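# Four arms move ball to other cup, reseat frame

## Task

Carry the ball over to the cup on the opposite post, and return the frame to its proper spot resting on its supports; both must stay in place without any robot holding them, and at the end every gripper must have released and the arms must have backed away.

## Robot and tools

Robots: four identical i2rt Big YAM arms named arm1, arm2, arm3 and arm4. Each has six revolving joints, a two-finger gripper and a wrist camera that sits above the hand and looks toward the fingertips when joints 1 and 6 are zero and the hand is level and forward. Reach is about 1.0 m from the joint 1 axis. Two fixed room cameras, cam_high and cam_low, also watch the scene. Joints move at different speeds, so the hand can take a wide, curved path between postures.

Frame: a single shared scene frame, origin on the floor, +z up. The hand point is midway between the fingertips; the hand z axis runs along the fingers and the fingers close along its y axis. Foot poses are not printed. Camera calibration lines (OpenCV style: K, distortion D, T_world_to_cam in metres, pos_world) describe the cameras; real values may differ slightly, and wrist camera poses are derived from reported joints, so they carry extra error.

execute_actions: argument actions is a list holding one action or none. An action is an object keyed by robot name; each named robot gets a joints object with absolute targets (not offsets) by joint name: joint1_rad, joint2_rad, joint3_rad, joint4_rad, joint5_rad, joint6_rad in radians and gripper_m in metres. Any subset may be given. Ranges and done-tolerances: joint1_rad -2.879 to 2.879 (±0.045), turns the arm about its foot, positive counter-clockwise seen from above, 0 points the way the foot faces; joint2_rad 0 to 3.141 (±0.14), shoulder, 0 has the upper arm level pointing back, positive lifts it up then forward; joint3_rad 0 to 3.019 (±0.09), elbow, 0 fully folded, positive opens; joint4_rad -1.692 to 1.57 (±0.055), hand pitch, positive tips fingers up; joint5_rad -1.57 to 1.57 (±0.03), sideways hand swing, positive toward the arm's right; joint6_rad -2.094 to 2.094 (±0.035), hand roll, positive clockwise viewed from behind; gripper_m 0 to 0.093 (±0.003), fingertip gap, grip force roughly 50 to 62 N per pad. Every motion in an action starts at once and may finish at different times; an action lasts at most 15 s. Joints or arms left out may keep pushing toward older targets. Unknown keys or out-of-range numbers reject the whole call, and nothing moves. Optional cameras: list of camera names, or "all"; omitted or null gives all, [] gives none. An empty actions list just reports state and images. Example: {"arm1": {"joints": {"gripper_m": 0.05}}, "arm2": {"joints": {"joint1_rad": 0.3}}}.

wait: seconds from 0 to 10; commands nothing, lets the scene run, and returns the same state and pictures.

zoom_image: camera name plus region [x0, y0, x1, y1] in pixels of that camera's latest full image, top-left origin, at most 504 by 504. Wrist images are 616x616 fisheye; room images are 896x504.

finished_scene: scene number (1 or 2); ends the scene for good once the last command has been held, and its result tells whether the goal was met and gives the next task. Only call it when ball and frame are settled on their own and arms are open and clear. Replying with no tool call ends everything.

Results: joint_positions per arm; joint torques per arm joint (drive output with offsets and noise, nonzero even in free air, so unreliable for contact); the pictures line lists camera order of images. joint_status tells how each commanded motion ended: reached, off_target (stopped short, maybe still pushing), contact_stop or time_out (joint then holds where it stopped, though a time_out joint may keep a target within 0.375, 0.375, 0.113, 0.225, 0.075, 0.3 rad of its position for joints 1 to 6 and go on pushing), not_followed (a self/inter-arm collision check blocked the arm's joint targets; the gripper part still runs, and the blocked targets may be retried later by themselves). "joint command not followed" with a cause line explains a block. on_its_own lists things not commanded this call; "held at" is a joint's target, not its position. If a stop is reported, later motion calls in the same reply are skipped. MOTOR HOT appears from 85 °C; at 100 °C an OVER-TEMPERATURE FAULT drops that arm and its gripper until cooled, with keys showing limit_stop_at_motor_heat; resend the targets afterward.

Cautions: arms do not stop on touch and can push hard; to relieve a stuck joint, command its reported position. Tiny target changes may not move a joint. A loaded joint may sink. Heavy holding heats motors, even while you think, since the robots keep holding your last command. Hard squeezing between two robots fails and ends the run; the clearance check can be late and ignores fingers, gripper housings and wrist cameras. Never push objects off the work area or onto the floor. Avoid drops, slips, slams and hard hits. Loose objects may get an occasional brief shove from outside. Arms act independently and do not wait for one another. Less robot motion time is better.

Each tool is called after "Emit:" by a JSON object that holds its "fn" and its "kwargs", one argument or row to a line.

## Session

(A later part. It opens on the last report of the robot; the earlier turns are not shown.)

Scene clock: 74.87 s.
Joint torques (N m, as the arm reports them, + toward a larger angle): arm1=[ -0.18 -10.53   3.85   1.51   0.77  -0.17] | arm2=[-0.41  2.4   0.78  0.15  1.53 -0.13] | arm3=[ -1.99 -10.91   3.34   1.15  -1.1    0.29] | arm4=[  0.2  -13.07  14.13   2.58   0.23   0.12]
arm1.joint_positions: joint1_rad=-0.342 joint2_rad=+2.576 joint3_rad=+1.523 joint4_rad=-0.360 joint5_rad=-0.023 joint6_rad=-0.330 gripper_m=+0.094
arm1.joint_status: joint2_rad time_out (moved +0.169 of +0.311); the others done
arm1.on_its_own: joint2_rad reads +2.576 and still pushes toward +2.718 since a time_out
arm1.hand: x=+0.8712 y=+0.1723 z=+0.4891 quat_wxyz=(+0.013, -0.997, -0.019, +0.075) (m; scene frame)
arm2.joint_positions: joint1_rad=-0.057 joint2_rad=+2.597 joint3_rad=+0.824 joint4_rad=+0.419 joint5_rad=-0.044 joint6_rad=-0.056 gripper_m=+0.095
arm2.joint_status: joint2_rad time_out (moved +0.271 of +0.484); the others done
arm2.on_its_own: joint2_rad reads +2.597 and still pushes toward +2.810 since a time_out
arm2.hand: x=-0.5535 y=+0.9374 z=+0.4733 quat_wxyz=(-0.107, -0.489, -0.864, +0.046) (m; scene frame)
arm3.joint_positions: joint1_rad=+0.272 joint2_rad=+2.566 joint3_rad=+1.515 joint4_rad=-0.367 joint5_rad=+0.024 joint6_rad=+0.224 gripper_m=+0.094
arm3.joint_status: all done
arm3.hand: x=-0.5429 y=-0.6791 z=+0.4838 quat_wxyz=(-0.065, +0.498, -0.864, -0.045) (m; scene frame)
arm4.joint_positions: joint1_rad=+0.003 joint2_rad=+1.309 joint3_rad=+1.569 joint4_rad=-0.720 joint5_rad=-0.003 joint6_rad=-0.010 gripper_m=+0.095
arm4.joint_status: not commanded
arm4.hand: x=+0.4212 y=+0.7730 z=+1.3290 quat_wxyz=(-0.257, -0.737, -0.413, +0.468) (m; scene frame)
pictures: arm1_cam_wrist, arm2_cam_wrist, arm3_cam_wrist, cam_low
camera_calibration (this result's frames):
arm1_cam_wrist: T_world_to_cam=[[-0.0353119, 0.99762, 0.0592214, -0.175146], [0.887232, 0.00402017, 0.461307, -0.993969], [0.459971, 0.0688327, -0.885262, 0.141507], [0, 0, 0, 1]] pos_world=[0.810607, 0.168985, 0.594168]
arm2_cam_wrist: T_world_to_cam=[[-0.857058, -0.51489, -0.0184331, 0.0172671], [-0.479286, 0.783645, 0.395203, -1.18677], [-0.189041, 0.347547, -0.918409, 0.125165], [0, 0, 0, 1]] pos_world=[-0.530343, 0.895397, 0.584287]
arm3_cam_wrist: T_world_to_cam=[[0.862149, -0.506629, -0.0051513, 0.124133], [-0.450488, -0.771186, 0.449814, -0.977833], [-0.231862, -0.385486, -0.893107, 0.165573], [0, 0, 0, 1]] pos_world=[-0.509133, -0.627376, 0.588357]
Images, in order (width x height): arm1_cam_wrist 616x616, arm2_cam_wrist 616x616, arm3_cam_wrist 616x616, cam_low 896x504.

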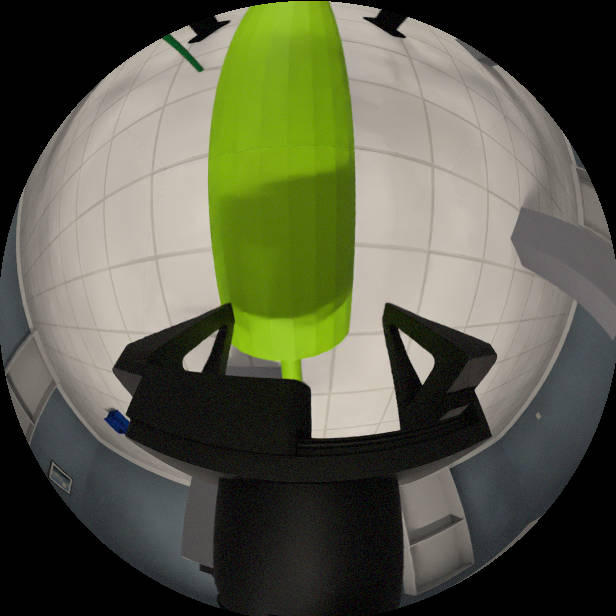

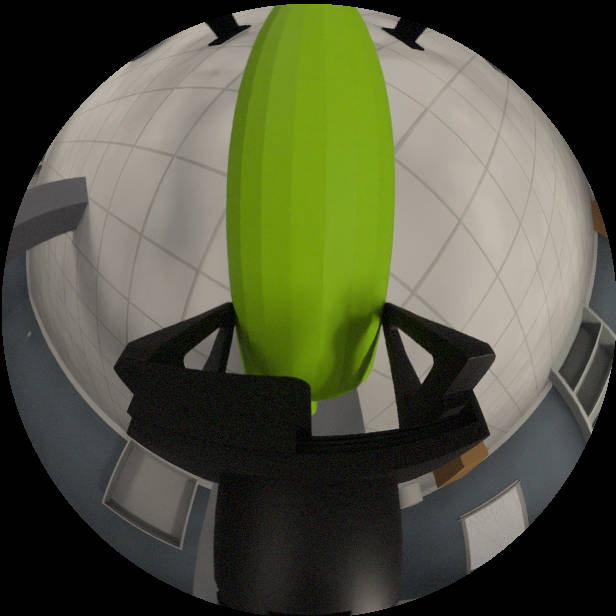

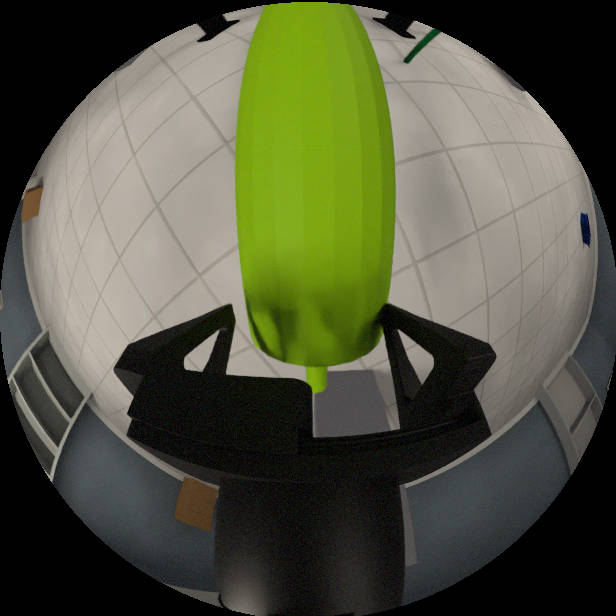

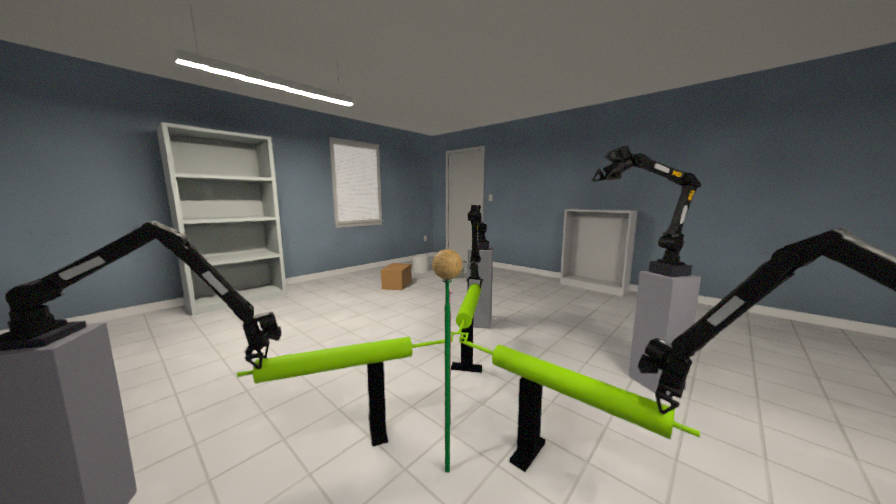

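Emit:
{"fn": "execute_actions", "kwargs": {
  "actions": [
    {"arm1":{"joints":{"joint2_rad":2.44}},"arm2":{"joints":{"joint2_rad":2.4,"joint3_rad":0.8}},"arm3":{"joints":{"joint2_rad":2.43}}}
  ],
  "cameras": []
}}

Emit:
{"fn": "execute_actions", "kwargs": {
  "actions": [
    {"arm1":{"joints":{"joint3_rad":1.39,"joint4_rad":-0.52}},"arm2":{"joints":{"joint3_rad":0.63,"joint4_rad":0.18}},"arm3":{"joints":{"joint3_rad":1.40,"joint4_rad":-0.55}}}
  ],
  "cameras": []
}}

Emit:
{"fn": "execute_actions", "kwargs": {
  "actions": [
    {"arm1":{"joints":{"joint2_rad":2.55,"joint3_rad":1.43,"joint4_rad":-0.47}},"arm2":{"joints":{"joint2_rad":2.56,"joint3_rad":0.70,"joint4_rad":0.24}},"arm3":{"joints":{"joint2_rad":2.53,"joint3_rad":1.43,"joint4_rad":-0.50}}}
  ],
  "cameras": []
}}

Emit:
{"fn": "execute_actions", "kwargs": {
  "actions": [
    {"arm1":{"joints":{"joint2_rad":2.665,"joint3_rad":1.495,"joint4_rad":-0.40}},"arm2":{"joints":{"joint2_rad":2.65,"joint3_rad":0.76,"joint4_rad":0.30}},"arm3":{"joints":{"joint2_rad":2.635,"joint3_rad":1.485,"joint4_rad":-0.42}}}
  ],
  "cameras": []
}}

Emit:
{"fn": "execute_actions", "kwargs": {
  "actions": [
    {"arm1":{"joints":{"joint4_rad":-0.365}},"arm2":{"joints":{"joint2_rad":2.735,"joint3_rad":0.82,"joint4_rad":0.36}},"arm3":{"joints":{"joint4_rad":-0.385}}}
  ],
  "cameras": ["arm1_cam_wrist","arm2_cam_wrist","arm3_cam_wrist","cam_low"]
}}

Emit:
{"fn": "zoom_image", "kwargs": {
  "camera": "cam_low",
  "region": [200, 310, 320, 400]
}}

Emit:
{"fn": "zoom_image", "kwargs": {
  "camera": "cam_low",
  "region": [620, 360, 760, 470]
}}

Scene clock: 90.57 s.
Joint torques (N m, as the arm reports them, + toward a larger angle): arm1=[ -0.38 -21.14   5.85   1.49  -0.07  -0.14] | arm2=[ -0.27 -11.89   0.13   0.61   0.05  -0.1 ] | arm3=[ -2.01 -21.23   5.37   1.41  -0.14   0.28] | arm4=[  0.2  -13.06  14.14   2.58   0.23   0.12]
arm1.joint_positions: joint1_rad=-0.341 joint2_rad=+2.427 joint3_rad=+1.509 joint4_rad=-0.353 joint5_rad=-0.004 joint6_rad=-0.333 gripper_m=+0.094
arm1.joint_status: all done
arm1.hand: x=+0.8225 y=+0.1892 z=+0.5759 quat_wxyz=(+0.044, -0.989, -0.020, +0.139) (m; scene frame)
arm2.joint_positions: joint1_rad=-0.057 joint2_rad=+2.396 joint3_rad=+0.803 joint4_rad=+0.413 joint5_rad=-0.005 joint6_rad=-0.058 gripper_m=+0.095
arm2.joint_status: all done
arm2.hand: x=-0.5252 y=+0.8693 z=+0.5482 quat_wxyz=(-0.169, -0.483, -0.852, +0.109) (m; scene frame)
arm3.joint_positions: joint1_rad=+0.269 joint2_rad=+2.433 joint3_rad=+1.495 joint4_rad=-0.367 joint5_rad=+0.002 joint6_rad=+0.224 gripper_m=+0.094
arm3.joint_status: all done
arm3.hand: x=-0.5332 y=-0.6400 z=+0.5591 quat_wxyz=(-0.099, +0.494, -0.859, -0.091) (m; scene frame)
arm4.joint_positions: joint1_rad=+0.003 joint2_rad=+1.309 joint3_rad=+1.569 joint4_rad=-0.720 joint5_rad=-0.003 joint6_rad=-0.010 gripper_m=+0.095
arm4.joint_status: not commanded
arm4.hand: x=+0.4212 y=+0.7730 z=+1.3290 quat_wxyz=(-0.257, -0.737, -0.413, +0.468) (m; scene frame)
pictures: none
No camera images: the call's "cameras" was empty. Leave "cameras" out to get every camera's image.

Scene clock: 91.63 s.
Joint torques (N m, as the arm reports them, + toward a larger angle): arm1=[ -0.35 -19.5    4.99   0.06  -0.07  -0.14] | arm2=[-0.35 -9.84 -1.67 -0.05  0.04 -0.1 ] | arm3=[ -1.98 -19.53   4.64   0.15  -0.15   0.29] | arm4=[  0.18 -13.08  14.14   2.58   0.23   0.12]
arm1.joint_positions: joint1_rad=-0.341 joint2_rad=+2.430 joint3_rad=+1.377 joint4_rad=-0.508 joint5_rad=-0.004 joint6_rad=-0.333 gripper_m=+0.094
arm1.joint_status: all done
arm1.hand: x=+0.9299 y=+0.1570 z=+0.5368 quat_wxyz=(+0.000, -1.000, -0.020, +0.002) (m; scene frame)
arm2.joint_positions: joint1_rad=-0.057 joint2_rad=+2.396 joint3_rad=+0.626 joint4_rad=+0.195 joint5_rad=-0.005 joint6_rad=-0.058 gripper_m=+0.095
arm2.joint_status: all done
arm2.hand: x=-0.5997 y=+1.0125 z=+0.5350 quat_wxyz=(-0.004, -0.494, -0.869, +0.003) (m; scene frame)
arm3.joint_positions: joint1_rad=+0.269 joint2_rad=+2.433 joint3_rad=+1.384 joint4_rad=-0.543 joint5_rad=+0.002 joint6_rad=+0.224 gripper_m=+0.094
arm3.joint_status: all done
arm3.hand: x=-0.5644 y=-0.7401 z=+0.5270 quat_wxyz=(+0.006, +0.499, -0.866, +0.006) (m; scene frame)
arm4.joint_positions: joint1_rad=+0.003 joint2_rad=+1.309 joint3_rad=+1.569 joint4_rad=-0.720 joint5_rad=-0.003 joint6_rad=-0.010 gripper_m=+0.095
arm4.joint_status: not commanded
arm4.hand: x=+0.4212 y=+0.7730 z=+1.3290 quat_wxyz=(-0.257, -0.737, -0.413, +0.468) (m; scene frame)
pictures: none
No camera images: the call's "cameras" was empty. Leave "cameras" out to get every camera's image.

Scene clock: 92.73 s.
Joint torques (N m, as the arm reports them, + toward a larger angle): arm1=[ -0.33 -19.54   4.23   0.79  -0.07  -0.15] | arm2=[ -0.34 -10.07  -3.3    0.89   0.05  -0.12] | arm3=[ -1.93 -17.94   4.3    0.73  -0.14   0.28] | arm4=[  0.22 -13.04  14.13   2.57   0.23   0.13]
arm1.joint_positions: joint1_rad=-0.341 joint2_rad=+2.538 joint3_rad=+1.421 joint4_rad=-0.480 joint5_rad=-0.004 joint6_rad=-0.333 gripper_m=+0.094
arm1.joint_status: all done
arm1.hand: x=+0.9415 y=+0.1536 z=+0.4885 quat_wxyz=(-0.006, -1.000, -0.020, -0.015) (m; scene frame)
arm2.joint_positions: joint1_rad=-0.057 joint2_rad=+2.556 joint3_rad=+0.706 joint4_rad=+0.228 joint5_rad=-0.005 joint6_rad=-0.058 gripper_m=+0.095
arm2.joint_status: all done
arm2.hand: x=-0.6054 y=+1.0228 z=+0.4881 quat_wxyz=(+0.016, -0.494, -0.869, -0.010) (m; scene frame)
arm3.joint_positions: joint1_rad=+0.269 joint2_rad=+2.511 joint3_rad=+1.414 joint4_rad=-0.506 joint5_rad=+0.002 joint6_rad=+0.224 gripper_m=+0.094
arm3.joint_status: all done
arm3.hand: x=-0.5658 y=-0.7444 z=+0.4918 quat_wxyz=(+0.010, +0.499, -0.866, +0.009) (m; scene frame)
arm4.joint_positions: joint1_rad=+0.003 joint2_rad=+1.309 joint3_rad=+1.569 joint4_rad=-0.720 joint5_rad=-0.003 joint6_rad=-0.010 gripper_m=+0.095
arm4.joint_status: not commanded
arm4.hand: x=+0.4212 y=+0.7730 z=+1.3290 quat_wxyz=(-0.257, -0.737, -0.413, +0.468) (m; scene frame)
pictures: none
No camera images: the call's "cameras" was empty. Leave "cameras" out to get every camera's image.

Scene clock: 93.77 s.
Joint torques (N m, as the arm reports them, + toward a larger angle): arm1=[ -0.3  -19.6    3.84   0.87  -0.07  -0.14] | arm2=[-0.3  -9.55 -3.17  0.95  0.05 -0.12] | arm3=[ -1.94 -18.26   3.8    0.88  -0.14   0.29] | arm4=[  0.22 -13.07  14.13   2.58   0.23   0.13]
arm1.joint_positions: joint1_rad=-0.341 joint2_rad=+2.650 joint3_rad=+1.488 joint4_rad=-0.411 joint5_rad=-0.004 joint6_rad=-0.333 gripper_m=+0.094
arm1.joint_status: all done
arm1.hand: x=+0.9363 y=+0.1552 z=+0.4411 quat_wxyz=(-0.002, -1.000, -0.020, -0.004) (m; scene frame)
arm2.joint_positions: joint1_rad=-0.057 joint2_rad=+2.634 joint3_rad=+0.764 joint4_rad=+0.284 joint5_rad=-0.005 joint6_rad=-0.058 gripper_m=+0.095
arm2.joint_status: all done
arm2.hand: x=-0.6000 y=+1.0121 z=+0.4620 quat_wxyz=(+0.001, -0.494, -0.869, -0.001) (m; scene frame)
arm3.joint_positions: joint1_rad=+0.269 joint2_rad=+2.617 joint3_rad=+1.474 joint4_rad=-0.427 joint5_rad=+0.002 joint6_rad=+0.224 gripper_m=+0.094
arm3.joint_status: all done
arm3.hand: x=-0.5636 y=-0.7371 z=+0.4463 quat_wxyz=(-0.002, +0.499, -0.866, -0.001) (m; scene frame)
arm4.joint_positions: joint1_rad=+0.003 joint2_rad=+1.309 joint3_rad=+1.569 joint4_rad=-0.720 joint5_rad=-0.003 joint6_rad=-0.010 gripper_m=+0.095
arm4.joint_status: not commanded
arm4.hand: x=+0.4212 y=+0.7730 z=+1.3290 quat_wxyz=(-0.257, -0.737, -0.413, +0.468) (m; scene frame)
pictures: none
No camera images: the call's "cameras" was empty. Leave "cameras" out to get every camera's image.

Scene clock: 94.60 s.
Joint torques (N m, as the arm reports them, + toward a larger angle): arm1=[ -0.36 -19.6    3.87   1.14  -0.07  -0.14] | arm2=[-0.22 -9.86 -3.21  1.08  0.06 -0.1 ] | arm3=[ -1.95 -18.43   3.84   1.03  -0.15   0.29] | arm4=[  0.19 -13.02  14.14   2.58   0.23   0.13]
arm1.joint_positions: joint1_rad=-0.341 joint2_rad=+2.650 joint3_rad=+1.488 joint4_rad=-0.382 joint5_rad=-0.004 joint6_rad=-0.333 gripper_m=+0.094
arm1.joint_status: all done
arm1.hand: x=+0.9295 y=+0.1573 z=+0.4411 quat_wxyz=(+0.002, -1.000, -0.020, +0.010) (m; scene frame)
arm2.joint_positions: joint1_rad=-0.057 joint2_rad=+2.720 joint3_rad=+0.823 joint4_rad=+0.342 joint5_rad=-0.005 joint6_rad=-0.058 gripper_m=+0.095
arm2.joint_status: all done
arm2.hand: x=-0.5963 y=+1.0048 z=+0.4336 quat_wxyz=(-0.012, -0.494, -0.869, +0.008) (m; scene frame)
arm3.joint_positions: joint1_rad=+0.269 joint2_rad=+2.617 joint3_rad=+1.474 joint4_rad=-0.395 joint5_rad=+0.002 joint6_rad=+0.224 gripper_m=+0.094
arm3.joint_status: all done
arm3.hand: x=-0.5612 y=-0.7294 z=+0.4465 quat_wxyz=(-0.014, +0.499, -0.866, -0.012) (m; scene frame)
arm4.joint_positions: joint1_rad=+0.003 joint2_rad=+1.309 joint3_rad=+1.569 joint4_rad=-0.720 joint5_rad=-0.003 joint6_rad=-0.010 gripper_m=+0.095
arm4.joint_status: not commanded
arm4.hand: x=+0.4212 y=+0.7730 z=+1.3290 quat_wxyz=(-0.257, -0.737, -0.413, +0.468) (m; scene frame)
pictures: arm1_cam_wrist, arm2_cam_wrist, arm3_cam_wrist, cam_low
camera_calibration (this result's frames):
arm1_cam_wrist: T_world_to_cam=[[-0.0433969, 0.998466, 0.0343888, -0.136949], [0.819069, 0.0158482, 0.573476, -1.01143], [0.572051, 0.0530539, -0.8185, -0.0579204], [0, 0, 0, 1]] pos_world=[0.855618, 0.155841, 0.53733]
arm2_cam_wrist: T_world_to_cam=[[-0.860014, -0.510196, 0.0086635, -0.00366637], [-0.414379, 0.708206, 0.571607, -1.20639], [-0.297767, 0.488, -0.820482, -0.19129], [0, 0, 0, 1]] pos_world=[-0.560015, 0.945849, 0.532661]
arm3_cam_wrist: T_world_to_cam=[[0.862051, -0.506821, 0.00057709, 0.111469], [-0.421791, -0.716791, 0.555251, -0.999347], [-0.280999, -0.478898, -0.831683, -0.0145734], [0, 0, 0, 1]] pos_world=[-0.521703, -0.666807, 0.542704]
Images, in order (width x height): arm1_cam_wrist 616x616, arm2_cam_wrist 616x616, arm3_cam_wrist 616x616, cam_low 896x504.

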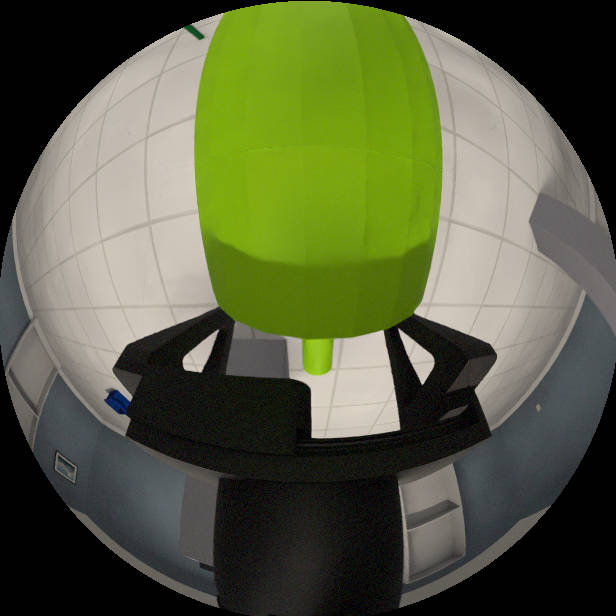

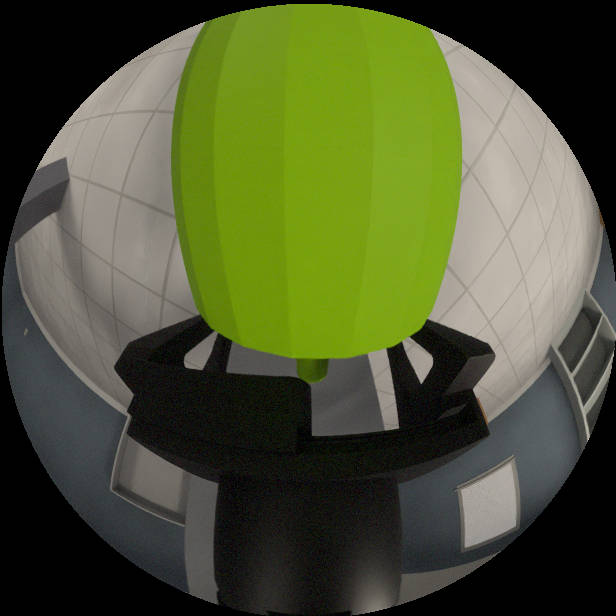

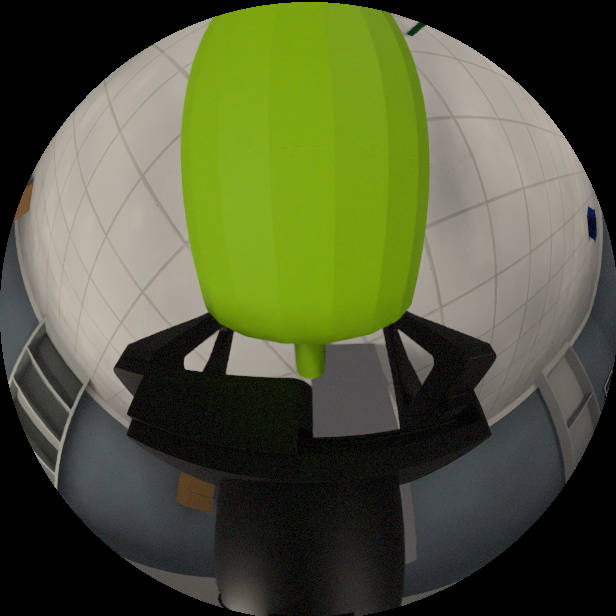

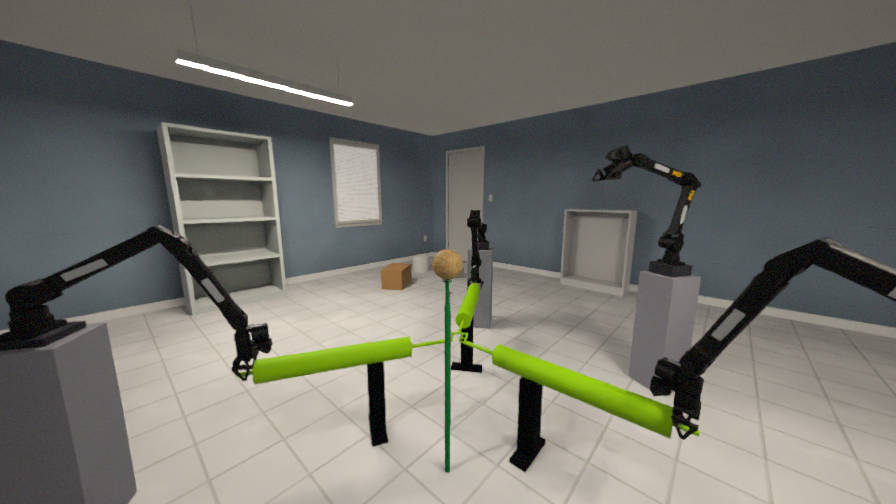

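Region (200, 310, 320, 400) of cam_low's 896x504 image, scaled by 4.200, with more detail than that image has; it fills the top 378 rows of this view, and the rest is white.

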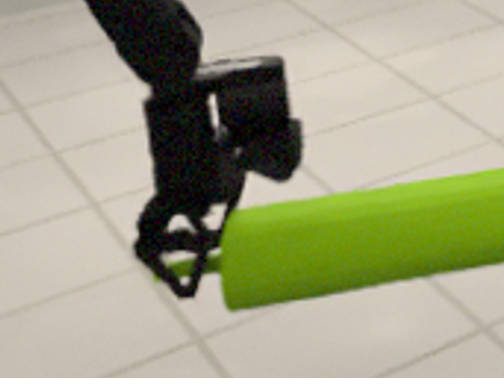

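Region (620, 360, 760, 470) of cam_low's 896x504 image, scaled by 3.600, with more detail than that image has; it fills the top 396 rows of this view, and the rest is white.

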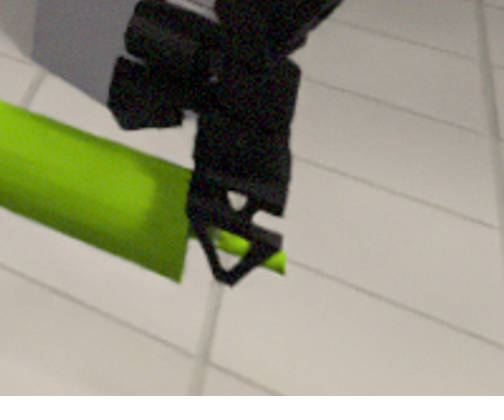

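Slightly lower and outward, then close.

Emit:
{"fn": "execute_actions", "kwargs": {
  "actions": [
    {"arm1":{"joints":{"joint2_rad":2.695,"joint1_rad":-0.355}},"arm2":{"joints":{"joint2_rad":2.755}},"arm3":{"joints":{"joint2_rad":2.67}}}
  ],
  "cameras": []
}}

Emit:
{"fn": "execute_actions", "kwargs": {
  "actions": [
    {"arm1":{"joints":{"gripper_m":0}},"arm2":{"joints":{"gripper_m":0}},"arm3":{"joints":{"gripper_m":0}}}
  ],
  "cameras": ["cam_low","arm4_cam_wrist"]
}}

Emit:
{"fn": "zoom_image", "kwargs": {
  "camera": "cam_low",
  "region": [200, 310, 320, 400]
}}

Emit:
{"fn": "zoom_image", "kwargs": {
  "camera": "cam_low",
  "region": [620, 360, 760, 470]
}}

Scene clock: 99.83 s.
Joint torques (N m, as the arm reports them, + toward a larger angle): arm1=[ -0.53 -18.27   3.79   1.09  -0.07  -0.15] | arm2=[-0.3  -9.17 -3.39  1.04  0.05 -0.11] | arm3=[ -1.88 -17.37   3.67   0.96  -0.15   0.3 ] | arm4=[  0.23 -13.05  14.12   2.57   0.23   0.13]
arm1.joint_positions: joint1_rad=-0.349 joint2_rad=+2.664 joint3_rad=+1.488 joint4_rad=-0.381 joint5_rad=-0.003 joint6_rad=-0.333 gripper_m=+0.094
arm1.joint_status: all done
arm1.hand: x=+0.9372 y=+0.1598 z=+0.4338 quat_wxyz=(+0.000, -1.000, -0.016, +0.003) (m; scene frame)
arm2.joint_positions: joint1_rad=-0.057 joint2_rad=+2.733 joint3_rad=+0.823 joint4_rad=+0.342 joint5_rad=-0.005 joint6_rad=-0.058 gripper_m=+0.095
arm2.joint_status: all done
arm2.hand: x=-0.5993 y=+1.0105 z=+0.4303 quat_wxyz=(-0.007, -0.494, -0.869, +0.005) (m; scene frame)
arm3.joint_positions: joint1_rad=+0.269 joint2_rad=+2.641 joint3_rad=+1.474 joint4_rad=-0.394 joint5_rad=+0.002 joint6_rad=+0.224 gripper_m=+0.094
arm3.joint_status: all done
arm3.hand: x=-0.5644 y=-0.7397 z=+0.4341 quat_wxyz=(-0.005, +0.499, -0.866, -0.005) (m; scene frame)
arm4.joint_positions: joint1_rad=+0.003 joint2_rad=+1.309 joint3_rad=+1.569 joint4_rad=-0.720 joint5_rad=-0.003 joint6_rad=-0.010 gripper_m=+0.095
arm4.joint_status: not commanded
arm4.hand: x=+0.4212 y=+0.7730 z=+1.3290 quat_wxyz=(-0.257, -0.737, -0.413, +0.468) (m; scene frame)
pictures: none
No camera images: the call's "cameras" was empty. Leave "cameras" out to get every camera's image.

Scene clock: 100.57 s.
Joint torques (N m, as the arm reports them, + toward a larger angle): arm1=[ -0.33 -18.29   3.77   1.04  -0.27  -0.04] | arm2=[-0.24 -9.12 -3.36  1.01 -0.12 -0.11] | arm3=[ -1.93 -17.41   3.61   0.85   0.06   0.34] | arm4=[  0.17 -13.03  14.13   2.58   0.23   0.12]
arm1.joint_positions: joint1_rad=-0.350 joint2_rad=+2.664 joint3_rad=+1.488 joint4_rad=-0.380 joint5_rad=+0.001 joint6_rad=-0.343 gripper_m=+0.019
arm1.joint_status: gripper_m off_target (ended at +0.019, target +0.000)
arm1.hand: x=+0.9373 y=+0.1612 z=+0.4338 quat_wxyz=(+0.003, -1.000, -0.020, +0.003) (m; scene frame)
arm2.joint_positions: joint1_rad=-0.058 joint2_rad=+2.733 joint3_rad=+0.823 joint4_rad=+0.344 joint5_rad=+0.000 joint6_rad=-0.058 gripper_m=+0.019
arm2.joint_status: gripper_m off_target (ended at +0.019, target +0.000)
arm2.hand: x=-0.6001 y=+1.0099 z=+0.4302 quat_wxyz=(-0.006, -0.494, -0.869, +0.007) (m; scene frame)
arm3.joint_positions: joint1_rad=+0.271 joint2_rad=+2.641 joint3_rad=+1.474 joint4_rad=-0.392 joint5_rad=-0.003 joint6_rad=+0.217 gripper_m=+0.018
arm3.joint_status: gripper_m off_target (ended at +0.018, target +0.000)
arm3.hand: x=-0.5659 y=-0.7388 z=+0.4341 quat_wxyz=(-0.004, +0.503, -0.864, -0.007) (m; scene frame)
arm4.joint_positions: joint1_rad=+0.003 joint2_rad=+1.309 joint3_rad=+1.569 joint4_rad=-0.720 joint5_rad=-0.003 joint6_rad=-0.010 gripper_m=+0.095
arm4.joint_status: not commanded
arm4.hand: x=+0.4212 y=+0.7730 z=+1.3290 quat_wxyz=(-0.257, -0.737, -0.413, +0.468) (m; scene frame)
pictures: arm4_cam_wrist, cam_low
camera_calibration (this result's frames):
arm4_cam_wrist: T_world_to_cam=[[-0.848657, 0.52893, -0.00380397, -0.0434375], [0.462655, 0.738796, -0.490031, -0.105557], [-0.256382, -0.417628, -0.871697, 1.71015], [0, 0, 0, 1]] pos_world=[0.450423, 0.815165, 1.43884]
Images, in order (width x height): arm4_cam_wrist 616x616, cam_low 896x504.

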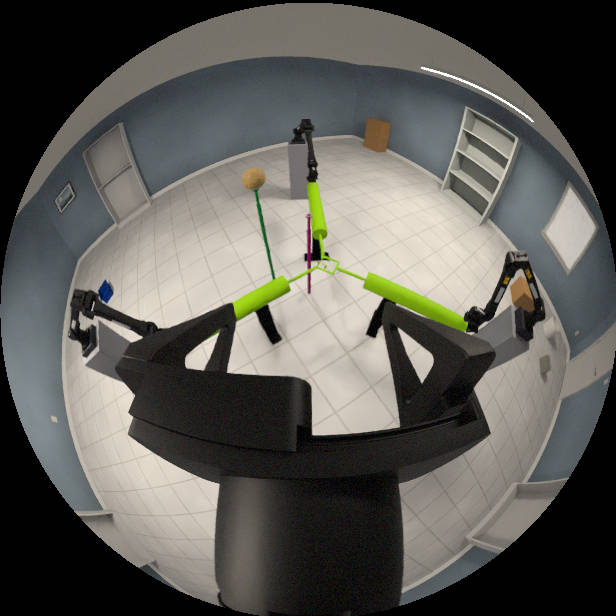

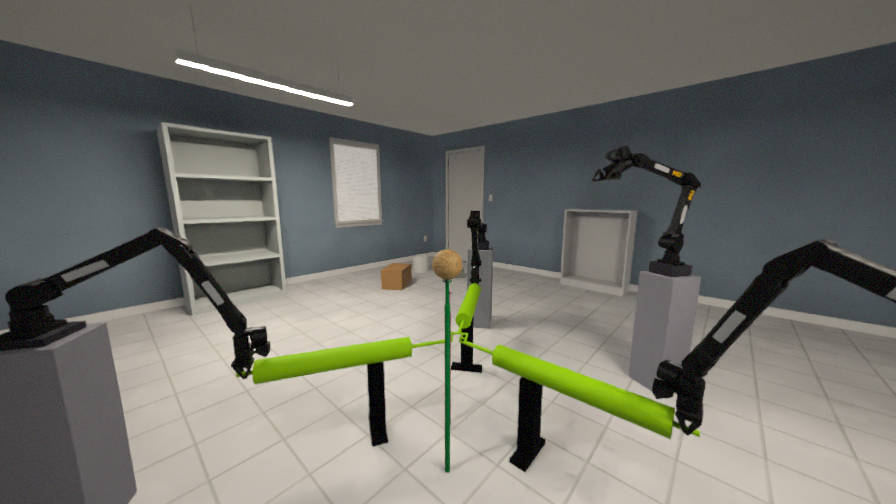

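Region (200, 310, 320, 400) of cam_low's 896x504 image, scaled by 4.200, with more detail than that image has; it fills the top 378 rows of this view, and the rest is white.

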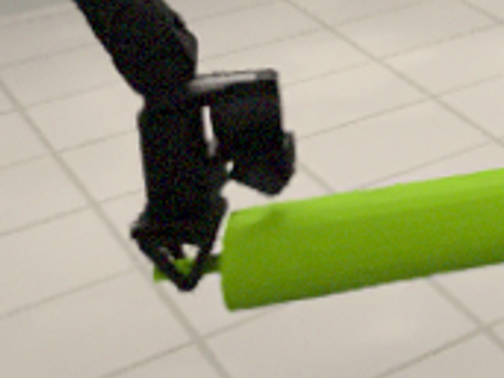

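Region (620, 360, 760, 470) of cam_low's 896x504 image, scaled by 3.600, with more detail than that image has; it fills the top 396 rows of this view, and the rest is white.

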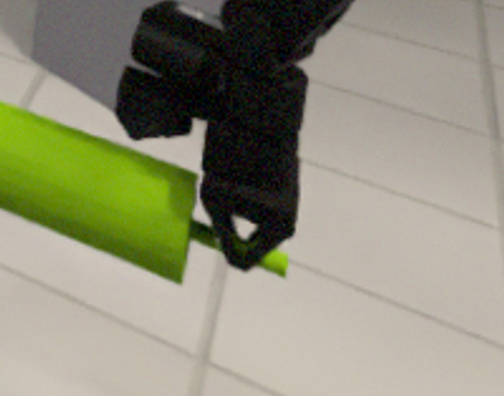

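Emit:
{"fn": "execute_actions", "kwargs": {
  "actions": [
    {"arm1":{"joints":{"joint2_rad":2.60,"joint3_rad":1.465,"joint4_rad":-0.405}},"arm2":{"joints":{"joint2_rad":2.655,"joint3_rad":0.775,"joint4_rad":0.32}},"arm3":{"joints":{"joint2_rad":2.58,"joint3_rad":1.455,"joint4_rad":-0.42}}}
  ],
  "cameras": []
}}

Emit:
{"fn": "execute_actions", "kwargs": {
  "actions": [
    {"arm1":{"joints":{"joint2_rad":2.546,"joint3_rad":1.43,"joint4_rad":-0.43}},"arm2":{"joints":{"joint2_rad":2.582,"joint3_rad":0.725,"joint4_rad":0.29}},"arm3":{"joints":{"joint2_rad":2.523,"joint3_rad":1.42,"joint4_rad":-0.445}}}
  ],
  "cameras": []
}}

Emit:
{"fn": "execute_actions", "kwargs": {
  "actions": [
    {"arm1":{"joints":{"joint2_rad":2.43,"joint3_rad":1.377,"joint4_rad":-0.495}},"arm2":{"joints":{"joint2_rad":2.416,"joint3_rad":0.637,"joint4_rad":0.21}},"arm3":{"joints":{"joint2_rad":2.408,"joint3_rad":1.37,"joint4_rad":-0.51}}}
  ],
  "cameras": ["cam_low"]
}}

Scene clock: 116.43 s.
Joint torques (N m, as the arm reports them, + toward a larger angle): arm1=[ -0.54 -24.07   2.92  -0.26  -0.12  -0.04] | arm2=[ -0.09 -13.3   -5.07   0.04  -0.12  -0.11] | arm3=[ -1.89 -23.53   2.4   -0.43  -0.11   0.35] | arm4=[  0.21 -13.03  14.13   2.58   0.23   0.13]
arm1.joint_positions: joint1_rad=-0.347 joint2_rad=+2.643 joint3_rad=+1.470 joint4_rad=-0.384 joint5_rad=-0.002 joint6_rad=-0.343 gripper_m=+0.019
arm1.joint_status: all done
arm1.hand: x=+0.9379 y=+0.1587 z=+0.4421 quat_wxyz=(+0.001, -1.000, -0.022, +0.004) (m; scene frame)
arm2.joint_positions: joint1_rad=-0.058 joint2_rad=+2.696 joint3_rad=+0.800 joint4_rad=+0.334 joint5_rad=+0.000 joint6_rad=-0.058 gripper_m=+0.019
arm2.joint_status: all done
arm2.hand: x=-0.5990 y=+1.0078 z=+0.4425 quat_wxyz=(-0.008, -0.494, -0.869, +0.008) (m; scene frame)
arm3.joint_positions: joint1_rad=+0.271 joint2_rad=+2.629 joint3_rad=+1.463 joint4_rad=-0.400 joint5_rad=+0.001 joint6_rad=+0.216 gripper_m=+0.018
arm3.joint_status: all done
arm3.hand: x=-0.5659 y=-0.7410 z=+0.4390 quat_wxyz=(-0.004, +0.503, -0.864, -0.004) (m; scene frame)
arm4.joint_positions: joint1_rad=+0.003 joint2_rad=+1.309 joint3_rad=+1.569 joint4_rad=-0.720 joint5_rad=-0.003 joint6_rad=-0.010 gripper_m=+0.095
arm4.joint_status: not commanded
arm4.hand: x=+0.4212 y=+0.7730 z=+1.3290 quat_wxyz=(-0.257, -0.737, -0.413, +0.468) (m; scene frame)
pictures: none
No camera images: the call's "cameras" was empty. Leave "cameras" out to get every camera's image.

Scene clock: 117.20 s.
Joint torques (N m, as the arm reports them, + toward a larger angle): arm1=[ -0.58 -23.17   3.22  -0.16  -0.22  -0.05] | arm2=[ -0.29 -12.73  -4.45  -0.01  -0.12  -0.11] | arm3=[ -2.05 -22.62   2.85  -0.19  -0.02   0.35] | arm4=[  0.19 -13.    14.14   2.59   0.23   0.13]
arm1.joint_positions: joint1_rad=-0.347 joint2_rad=+2.579 joint3_rad=+1.432 joint4_rad=-0.411 joint5_rad=+0.000 joint6_rad=-0.342 gripper_m=+0.019
arm1.joint_status: all done
arm1.hand: x=+0.9377 y=+0.1591 z=+0.4690 quat_wxyz=(+0.002, -1.000, -0.022, +0.003) (m; scene frame)
arm2.joint_positions: joint1_rad=-0.058 joint2_rad=+2.614 joint3_rad=+0.745 joint4_rad=+0.305 joint5_rad=+0.000 joint6_rad=-0.058 gripper_m=+0.019
arm2.joint_status: all done
arm2.hand: x=-0.5992 y=+1.0086 z=+0.4691 quat_wxyz=(-0.007, -0.494, -0.869, +0.008) (m; scene frame)
arm3.joint_positions: joint1_rad=+0.271 joint2_rad=+2.561 joint3_rad=+1.425 joint4_rad=-0.430 joint5_rad=-0.002 joint6_rad=+0.216 gripper_m=+0.018
arm3.joint_status: all done
arm3.hand: x=-0.5661 y=-0.7406 z=+0.4677 quat_wxyz=(-0.002, +0.503, -0.864, -0.004) (m; scene frame)
arm4.joint_positions: joint1_rad=+0.003 joint2_rad=+1.309 joint3_rad=+1.569 joint4_rad=-0.720 joint5_rad=-0.003 joint6_rad=-0.010 gripper_m=+0.095
arm4.joint_status: not commanded
arm4.hand: x=+0.4212 y=+0.7730 z=+1.3290 quat_wxyz=(-0.257, -0.737, -0.413, +0.468) (m; scene frame)
pictures: none
No camera images: the call's "cameras" was empty. Leave "cameras" out to get every camera's image.

Scene clock: 118.07 s.
Joint torques (N m, as the arm reports them, + toward a larger angle): arm1=[ -0.27 -22.43   4.01   0.02  -0.27  -0.03] | arm2=[ -0.65 -12.02  -2.99  -0.11  -0.11  -0.11] | arm3=[ -1.92 -21.71   3.57  -0.13   0.01   0.35] | arm4=[  0.18 -13.04  14.13   2.57   0.23   0.13]
arm1.joint_positions: joint1_rad=-0.351 joint2_rad=+2.456 joint3_rad=+1.375 joint4_rad=-0.482 joint5_rad=+0.001 joint6_rad=-0.345 gripper_m=+0.019
arm1.joint_status: all done
arm1.hand: x=+0.9372 y=+0.1614 z=+0.5225 quat_wxyz=(+0.002, -1.000, -0.021, +0.000) (m; scene frame)
arm2.joint_positions: joint1_rad=-0.058 joint2_rad=+2.443 joint3_rad=+0.647 joint4_rad=+0.227 joint5_rad=+0.000 joint6_rad=-0.058 gripper_m=+0.019
arm2.joint_status: all done
arm2.hand: x=-0.6001 y=+1.0109 z=+0.5216 quat_wxyz=(-0.005, -0.494, -0.869, +0.006) (m; scene frame)
arm3.joint_positions: joint1_rad=+0.270 joint2_rad=+2.439 joint3_rad=+1.370 joint4_rad=-0.498 joint5_rad=-0.002 joint6_rad=+0.216 gripper_m=+0.018
arm3.joint_status: all done
arm3.hand: x=-0.5655 y=-0.7392 z=+0.5213 quat_wxyz=(-0.002, +0.503, -0.864, -0.004) (m; scene frame)
arm4.joint_positions: joint1_rad=+0.003 joint2_rad=+1.309 joint3_rad=+1.569 joint4_rad=-0.720 joint5_rad=-0.003 joint6_rad=-0.010 gripper_m=+0.095
arm4.joint_status: not commanded
arm4.hand: x=+0.4212 y=+0.7730 z=+1.3290 quat_wxyz=(-0.257, -0.737, -0.413, +0.468) (m; scene frame)
pictures: cam_low
Images, in order (width x height): cam_low 896x504.

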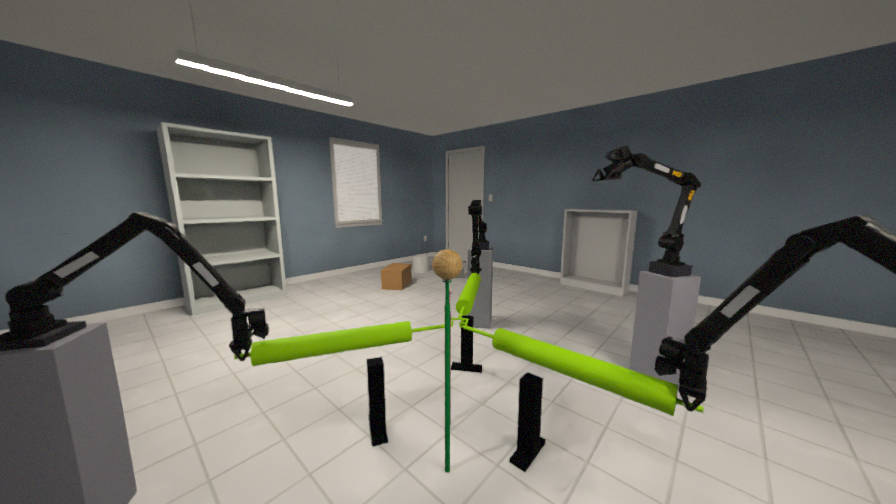

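Works well.

Emit:
{"fn": "execute_actions", "kwargs": {
  "actions": [
    {"arm1":{"joints":{"joint2_rad":2.31,"joint3_rad":1.34,"joint4_rad":-0.565}},"arm2":{"joints":{"joint2_rad":2.225,"joint3_rad":0.567,"joint4_rad":0.095}},"arm3":{"joints":{"joint2_rad":2.288,"joint3_rad":1.336,"joint4_rad":-0.585}}}
  ],
  "cameras": []
}}

Emit:
{"fn": "execute_actions", "kwargs": {
  "actions": [
    {"arm1":{"joints":{"joint2_rad":2.20,"joint3_rad":1.322,"joint4_rad":-0.655}},"arm2":{"joints":{"joint2_rad":2.02,"joint3_rad":0.522,"joint4_rad":-0.055}},"arm3":{"joints":{"joint2_rad":2.178,"joint3_rad":1.322,"joint4_rad":-0.675}}}
  ],
  "cameras": []
}}

Emit:
{"fn": "execute_actions", "kwargs": {
  "actions": [
    {"arm1":{"joints":{"joint2_rad":2.10,"joint3_rad":1.323,"joint4_rad":-0.75}},"arm2":{"joints":{"joint2_rad":1.815,"joint3_rad":0.50,"joint4_rad":-0.235}},"arm3":{"joints":{"joint2_rad":2.08,"joint3_rad":1.326,"joint4_rad":-0.772}}}
  ],
  "cameras": []
}}

Emit:
{"fn": "execute_actions", "kwargs": {
  "actions": [
    {"arm1":{"joints":{"joint2_rad":2.005,"joint3_rad":1.342,"joint4_rad":-0.855}},"arm2":{"joints":{"joint2_rad":1.615,"joint3_rad":0.51,"joint4_rad":-0.437}},"arm3":{"joints":{"joint2_rad":1.988,"joint3_rad":1.347,"joint4_rad":-0.878}}}
  ],
  "cameras": []
}}

Emit:
{"fn": "execute_actions", "kwargs": {
  "actions": [
    {"arm1":{"joints":{"joint2_rad":1.895,"joint3_rad":1.39,"joint4_rad":-1.01}},"arm2":{"joints":{"joint2_rad":1.375,"joint3_rad":0.565,"joint4_rad":-0.725}},"arm3":{"joints":{"joint2_rad":1.88,"joint3_rad":1.40,"joint4_rad":-1.035}}}
  ],
  "cameras": ["cam_low","cam_high","arm4_cam_wrist"]
}}

Scene clock: 127.73 s.
Joint torques (N m, as the arm reports them, + toward a larger angle): arm1=[ -0.44 -22.39   4.83   0.16  -0.3   -0.01] | arm2=[ -0.33 -11.39  -1.22  -0.12  -0.12  -0.1 ] | arm3=[ -1.99 -21.61   4.33   0.02   0.07   0.35] | arm4=[  0.19 -13.08  14.13   2.59   0.23   0.12]
arm1.joint_positions: joint1_rad=-0.353 joint2_rad=+2.340 joint3_rad=+1.333 joint4_rad=-0.555 joint5_rad=+0.002 joint6_rad=-0.346 gripper_m=+0.019
arm1.joint_status: all done
arm1.hand: x=+0.9364 y=+0.1628 z=+0.5745 quat_wxyz=(+0.002, -1.000, -0.021, +0.000) (m; scene frame)
arm2.joint_positions: joint1_rad=-0.058 joint2_rad=+2.252 joint3_rad=+0.569 joint4_rad=+0.113 joint5_rad=+0.000 joint6_rad=-0.058 gripper_m=+0.019
arm2.joint_status: all done
arm2.hand: x=-0.6004 y=+1.0120 z=+0.5742 quat_wxyz=(-0.005, -0.494, -0.869, +0.006) (m; scene frame)
arm3.joint_positions: joint1_rad=+0.270 joint2_rad=+2.322 joint3_rad=+1.331 joint4_rad=-0.576 joint5_rad=-0.004 joint6_rad=+0.216 gripper_m=+0.018
arm3.joint_status: all done
arm3.hand: x=-0.5654 y=-0.7385 z=+0.5743 quat_wxyz=(-0.002, +0.503, -0.864, -0.005) (m; scene frame)
arm4.joint_positions: joint1_rad=+0.003 joint2_rad=+1.309 joint3_rad=+1.569 joint4_rad=-0.720 joint5_rad=-0.003 joint6_rad=-0.010 gripper_m=+0.095
arm4.joint_status: not commanded
arm4.hand: x=+0.4212 y=+0.7730 z=+1.3290 quat_wxyz=(-0.257, -0.737, -0.413, +0.468) (m; scene frame)
pictures: none
No camera images: the call's "cameras" was empty. Leave "cameras" out to get every camera's image.

Scene clock: 128.63 s.
Joint torques (N m, as the arm reports them, + toward a larger angle): arm1=[ -0.16 -22.01   5.64   0.25  -0.3   -0.01] | arm2=[ -0.1  -10.43   0.76  -0.06  -0.13  -0.11] | arm3=[ -1.95 -21.24   5.18   0.16   0.12   0.35] | arm4=[  0.18 -13.05  14.14   2.59   0.23   0.12]
arm1.joint_positions: joint1_rad=-0.353 joint2_rad=+2.231 joint3_rad=+1.311 joint4_rad=-0.648 joint5_rad=+0.002 joint6_rad=-0.346 gripper_m=+0.019
arm1.joint_status: all done
arm1.hand: x=+0.9363 y=+0.1627 z=+0.6262 quat_wxyz=(+0.001, -1.000, -0.021, -0.002) (m; scene frame)
arm2.joint_positions: joint1_rad=-0.058 joint2_rad=+2.049 joint3_rad=+0.517 joint4_rad=-0.039 joint5_rad=+0.000 joint6_rad=-0.058 gripper_m=+0.019
arm2.joint_status: all done
arm2.hand: x=-0.6001 y=+1.0119 z=+0.6257 quat_wxyz=(-0.004, -0.494, -0.869, +0.006) (m; scene frame)
arm3.joint_positions: joint1_rad=+0.270 joint2_rad=+2.213 joint3_rad=+1.313 joint4_rad=-0.669 joint5_rad=-0.004 joint6_rad=+0.216 gripper_m=+0.018
arm3.joint_status: all done
arm3.hand: x=-0.5655 y=-0.7385 z=+0.6263 quat_wxyz=(+0.000, +0.503, -0.864, -0.004) (m; scene frame)
arm4.joint_positions: joint1_rad=+0.003 joint2_rad=+1.309 joint3_rad=+1.569 joint4_rad=-0.720 joint5_rad=-0.003 joint6_rad=-0.010 gripper_m=+0.095
arm4.joint_status: not commanded
arm4.hand: x=+0.4212 y=+0.7730 z=+1.3290 quat_wxyz=(-0.257, -0.737, -0.413, +0.468) (m; scene frame)
pictures: none
No camera images: the call's "cameras" was empty. Leave "cameras" out to get every camera's image.

Scene clock: 129.50 s.
Joint torques (N m, as the arm reports them, + toward a larger angle): arm1=[ -0.34 -21.78   6.43   0.39  -0.3    0.  ] | arm2=[-0.37 -9.66  2.72 -0.09 -0.12 -0.09] | arm3=[ -1.97 -20.94   5.89   0.2    0.14   0.35] | arm4=[  0.18 -13.03  14.13   2.58   0.23   0.12]
arm1.joint_positions: joint1_rad=-0.355 joint2_rad=+2.134 joint3_rad=+1.309 joint4_rad=-0.746 joint5_rad=+0.002 joint6_rad=-0.347 gripper_m=+0.019
arm1.joint_status: all done
arm1.hand: x=+0.9356 y=+0.1637 z=+0.6760 quat_wxyz=(+0.001, -1.000, -0.021, -0.004) (m; scene frame)
arm2.joint_positions: joint1_rad=-0.058 joint2_rad=+1.842 joint3_rad=+0.490 joint4_rad=-0.220 joint5_rad=+0.000 joint6_rad=-0.058 gripper_m=+0.019
arm2.joint_status: all done
arm2.hand: x=-0.6002 y=+1.0128 z=+0.6761 quat_wxyz=(-0.004, -0.494, -0.869, +0.005) (m; scene frame)
arm3.joint_positions: joint1_rad=+0.271 joint2_rad=+2.117 joint3_rad=+1.313 joint4_rad=-0.766 joint5_rad=-0.005 joint6_rad=+0.216 gripper_m=+0.018
arm3.joint_status: all done
arm3.hand: x=-0.5655 y=-0.7378 z=+0.6765 quat_wxyz=(+0.000, +0.503, -0.864, -0.004) (m; scene frame)
arm4.joint_positions: joint1_rad=+0.003 joint2_rad=+1.309 joint3_rad=+1.569 joint4_rad=-0.720 joint5_rad=-0.003 joint6_rad=-0.010 gripper_m=+0.095
arm4.joint_status: not commanded
arm4.hand: x=+0.4212 y=+0.7730 z=+1.3290 quat_wxyz=(-0.257, -0.737, -0.413, +0.468) (m; scene frame)
pictures: none
No camera images: the call's "cameras" was empty. Leave "cameras" out to get every camera's image.

Scene clock: 130.37 s.
Joint torques (N m, as the arm reports them, + toward a larger angle): arm1=[ -0.6  -20.61   8.36   0.19  -0.1   -0.03] | arm2=[-0.4  -8.93  4.76 -0.06 -0.12 -0.1 ] | arm3=[ -1.88 -19.87   7.71  -0.14  -0.06   0.36] | arm4=[  0.2  -13.06  14.13   2.59   0.23   0.13]
arm1.joint_positions: joint1_rad=-0.348 joint2_rad=+2.032 joint3_rad=+1.309 joint4_rad=-0.847 joint5_rad=-0.003 joint6_rad=-0.345 gripper_m=+0.019
arm1.joint_status: all done
arm1.hand: x=+0.9365 y=+0.1588 z=+0.7288 quat_wxyz=(-0.001, -1.000, -0.022, -0.002) (m; scene frame)
arm2.joint_positions: joint1_rad=-0.058 joint2_rad=+1.641 joint3_rad=+0.497 joint4_rad=-0.421 joint5_rad=+0.000 joint6_rad=-0.058 gripper_m=+0.019
arm2.joint_status: all done
arm2.hand: x=-0.5984 y=+1.0095 z=+0.7279 quat_wxyz=(-0.007, -0.494, -0.869, +0.008) (m; scene frame)
arm3.joint_positions: joint1_rad=+0.271 joint2_rad=+2.018 joint3_rad=+1.313 joint4_rad=-0.865 joint5_rad=+0.000 joint6_rad=+0.216 gripper_m=+0.018
arm3.joint_status: all done
arm3.hand: x=-0.5658 y=-0.7419 z=+0.7277 quat_wxyz=(-0.001, +0.503, -0.864, -0.002) (m; scene frame)
arm4.joint_positions: joint1_rad=+0.003 joint2_rad=+1.309 joint3_rad=+1.569 joint4_rad=-0.720 joint5_rad=-0.003 joint6_rad=-0.010 gripper_m=+0.095
arm4.joint_status: not commanded
arm4.hand: x=+0.4212 y=+0.7730 z=+1.3290 quat_wxyz=(-0.257, -0.737, -0.413, +0.468) (m; scene frame)
pictures: none
No camera images: the call's "cameras" was empty. Leave "cameras" out to get every camera's image.

Scene clock: 131.40 s.
Joint torques (N m, as the arm reports them, + toward a larger angle): arm1=[ -0.62 -19.48   9.84  -0.05  -0.09  -0.04] | arm2=[-0.34 -7.22  8.53 -0.43 -0.12 -0.09] | arm3=[ -2.12 -19.07   8.84  -0.3   -0.02   0.36] | arm4=[  0.18 -13.01  14.14   2.58   0.23   0.13]
arm1.joint_positions: joint1_rad=-0.348 joint2_rad=+1.914 joint3_rad=+1.347 joint4_rad=-0.995 joint5_rad=-0.003 joint6_rad=-0.344 gripper_m=+0.019
arm1.joint_status: all done
arm1.hand: x=+0.9361 y=+0.1588 z=+0.8016 quat_wxyz=(+0.000, -1.000, -0.022, +0.002) (m; scene frame)
arm2.joint_positions: joint1_rad=-0.058 joint2_rad=+1.391 joint3_rad=+0.535 joint4_rad=-0.696 joint5_rad=+0.000 joint6_rad=-0.058 gripper_m=+0.019
arm2.joint_status: all done
arm2.hand: x=-0.5985 y=+1.0106 z=+0.7988 quat_wxyz=(-0.012, -0.494, -0.869, +0.011) (m; scene frame)
arm3.joint_positions: joint1_rad=+0.271 joint2_rad=+1.905 joint3_rad=+1.358 joint4_rad=-1.019 joint5_rad=-0.001 joint6_rad=+0.216 gripper_m=+0.018
arm3.joint_status: all done
arm3.hand: x=-0.5660 y=-0.7420 z=+0.8003 quat_wxyz=(-0.003, +0.503, -0.864, -0.005) (m; scene frame)
arm4.joint_positions: joint1_rad=+0.003 joint2_rad=+1.309 joint3_rad=+1.569 joint4_rad=-0.720 joint5_rad=-0.003 joint6_rad=-0.010 gripper_m=+0.095
arm4.joint_status: not commanded
arm4.hand: x=+0.4212 y=+0.7730 z=+1.3290 quat_wxyz=(-0.257, -0.737, -0.413, +0.468) (m; scene frame)
pictures: arm4_cam_wrist, cam_high, cam_low
camera_calibration (this result's frames):
arm4_cam_wrist: T_world_to_cam=[[-0.848657, 0.52893, -0.00380397, -0.0434375], [0.462655, 0.738796, -0.490031, -0.105557], [-0.256382, -0.417628, -0.871697, 1.71015], [0, 0, 0, 1]] pos_world=[0.450423, 0.815165, 1.43884]
Images, in order (width x height): arm4_cam_wrist 616x616, cam_high 896x504, cam_low 896x504.

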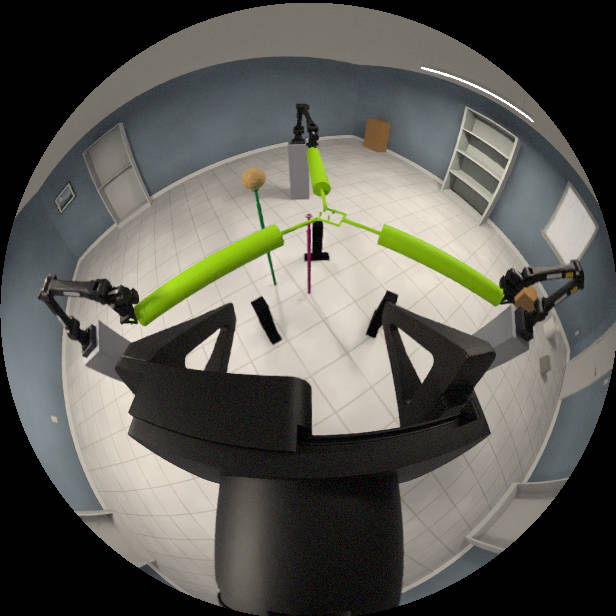

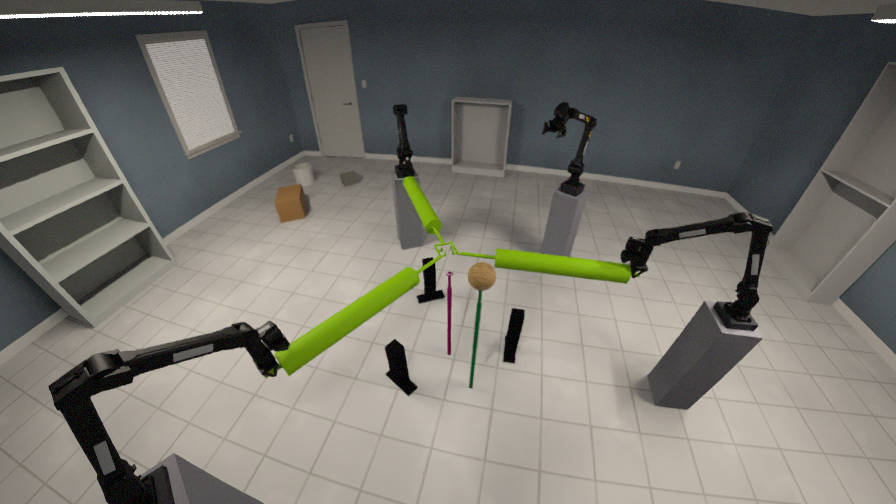

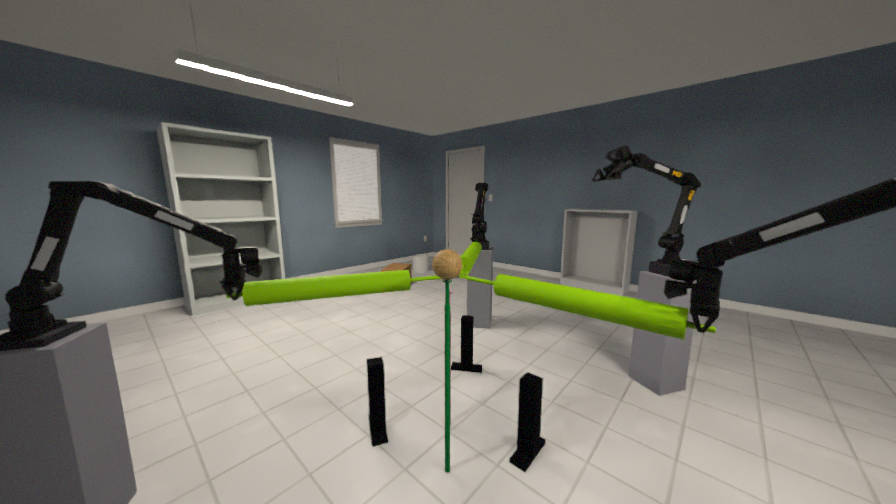

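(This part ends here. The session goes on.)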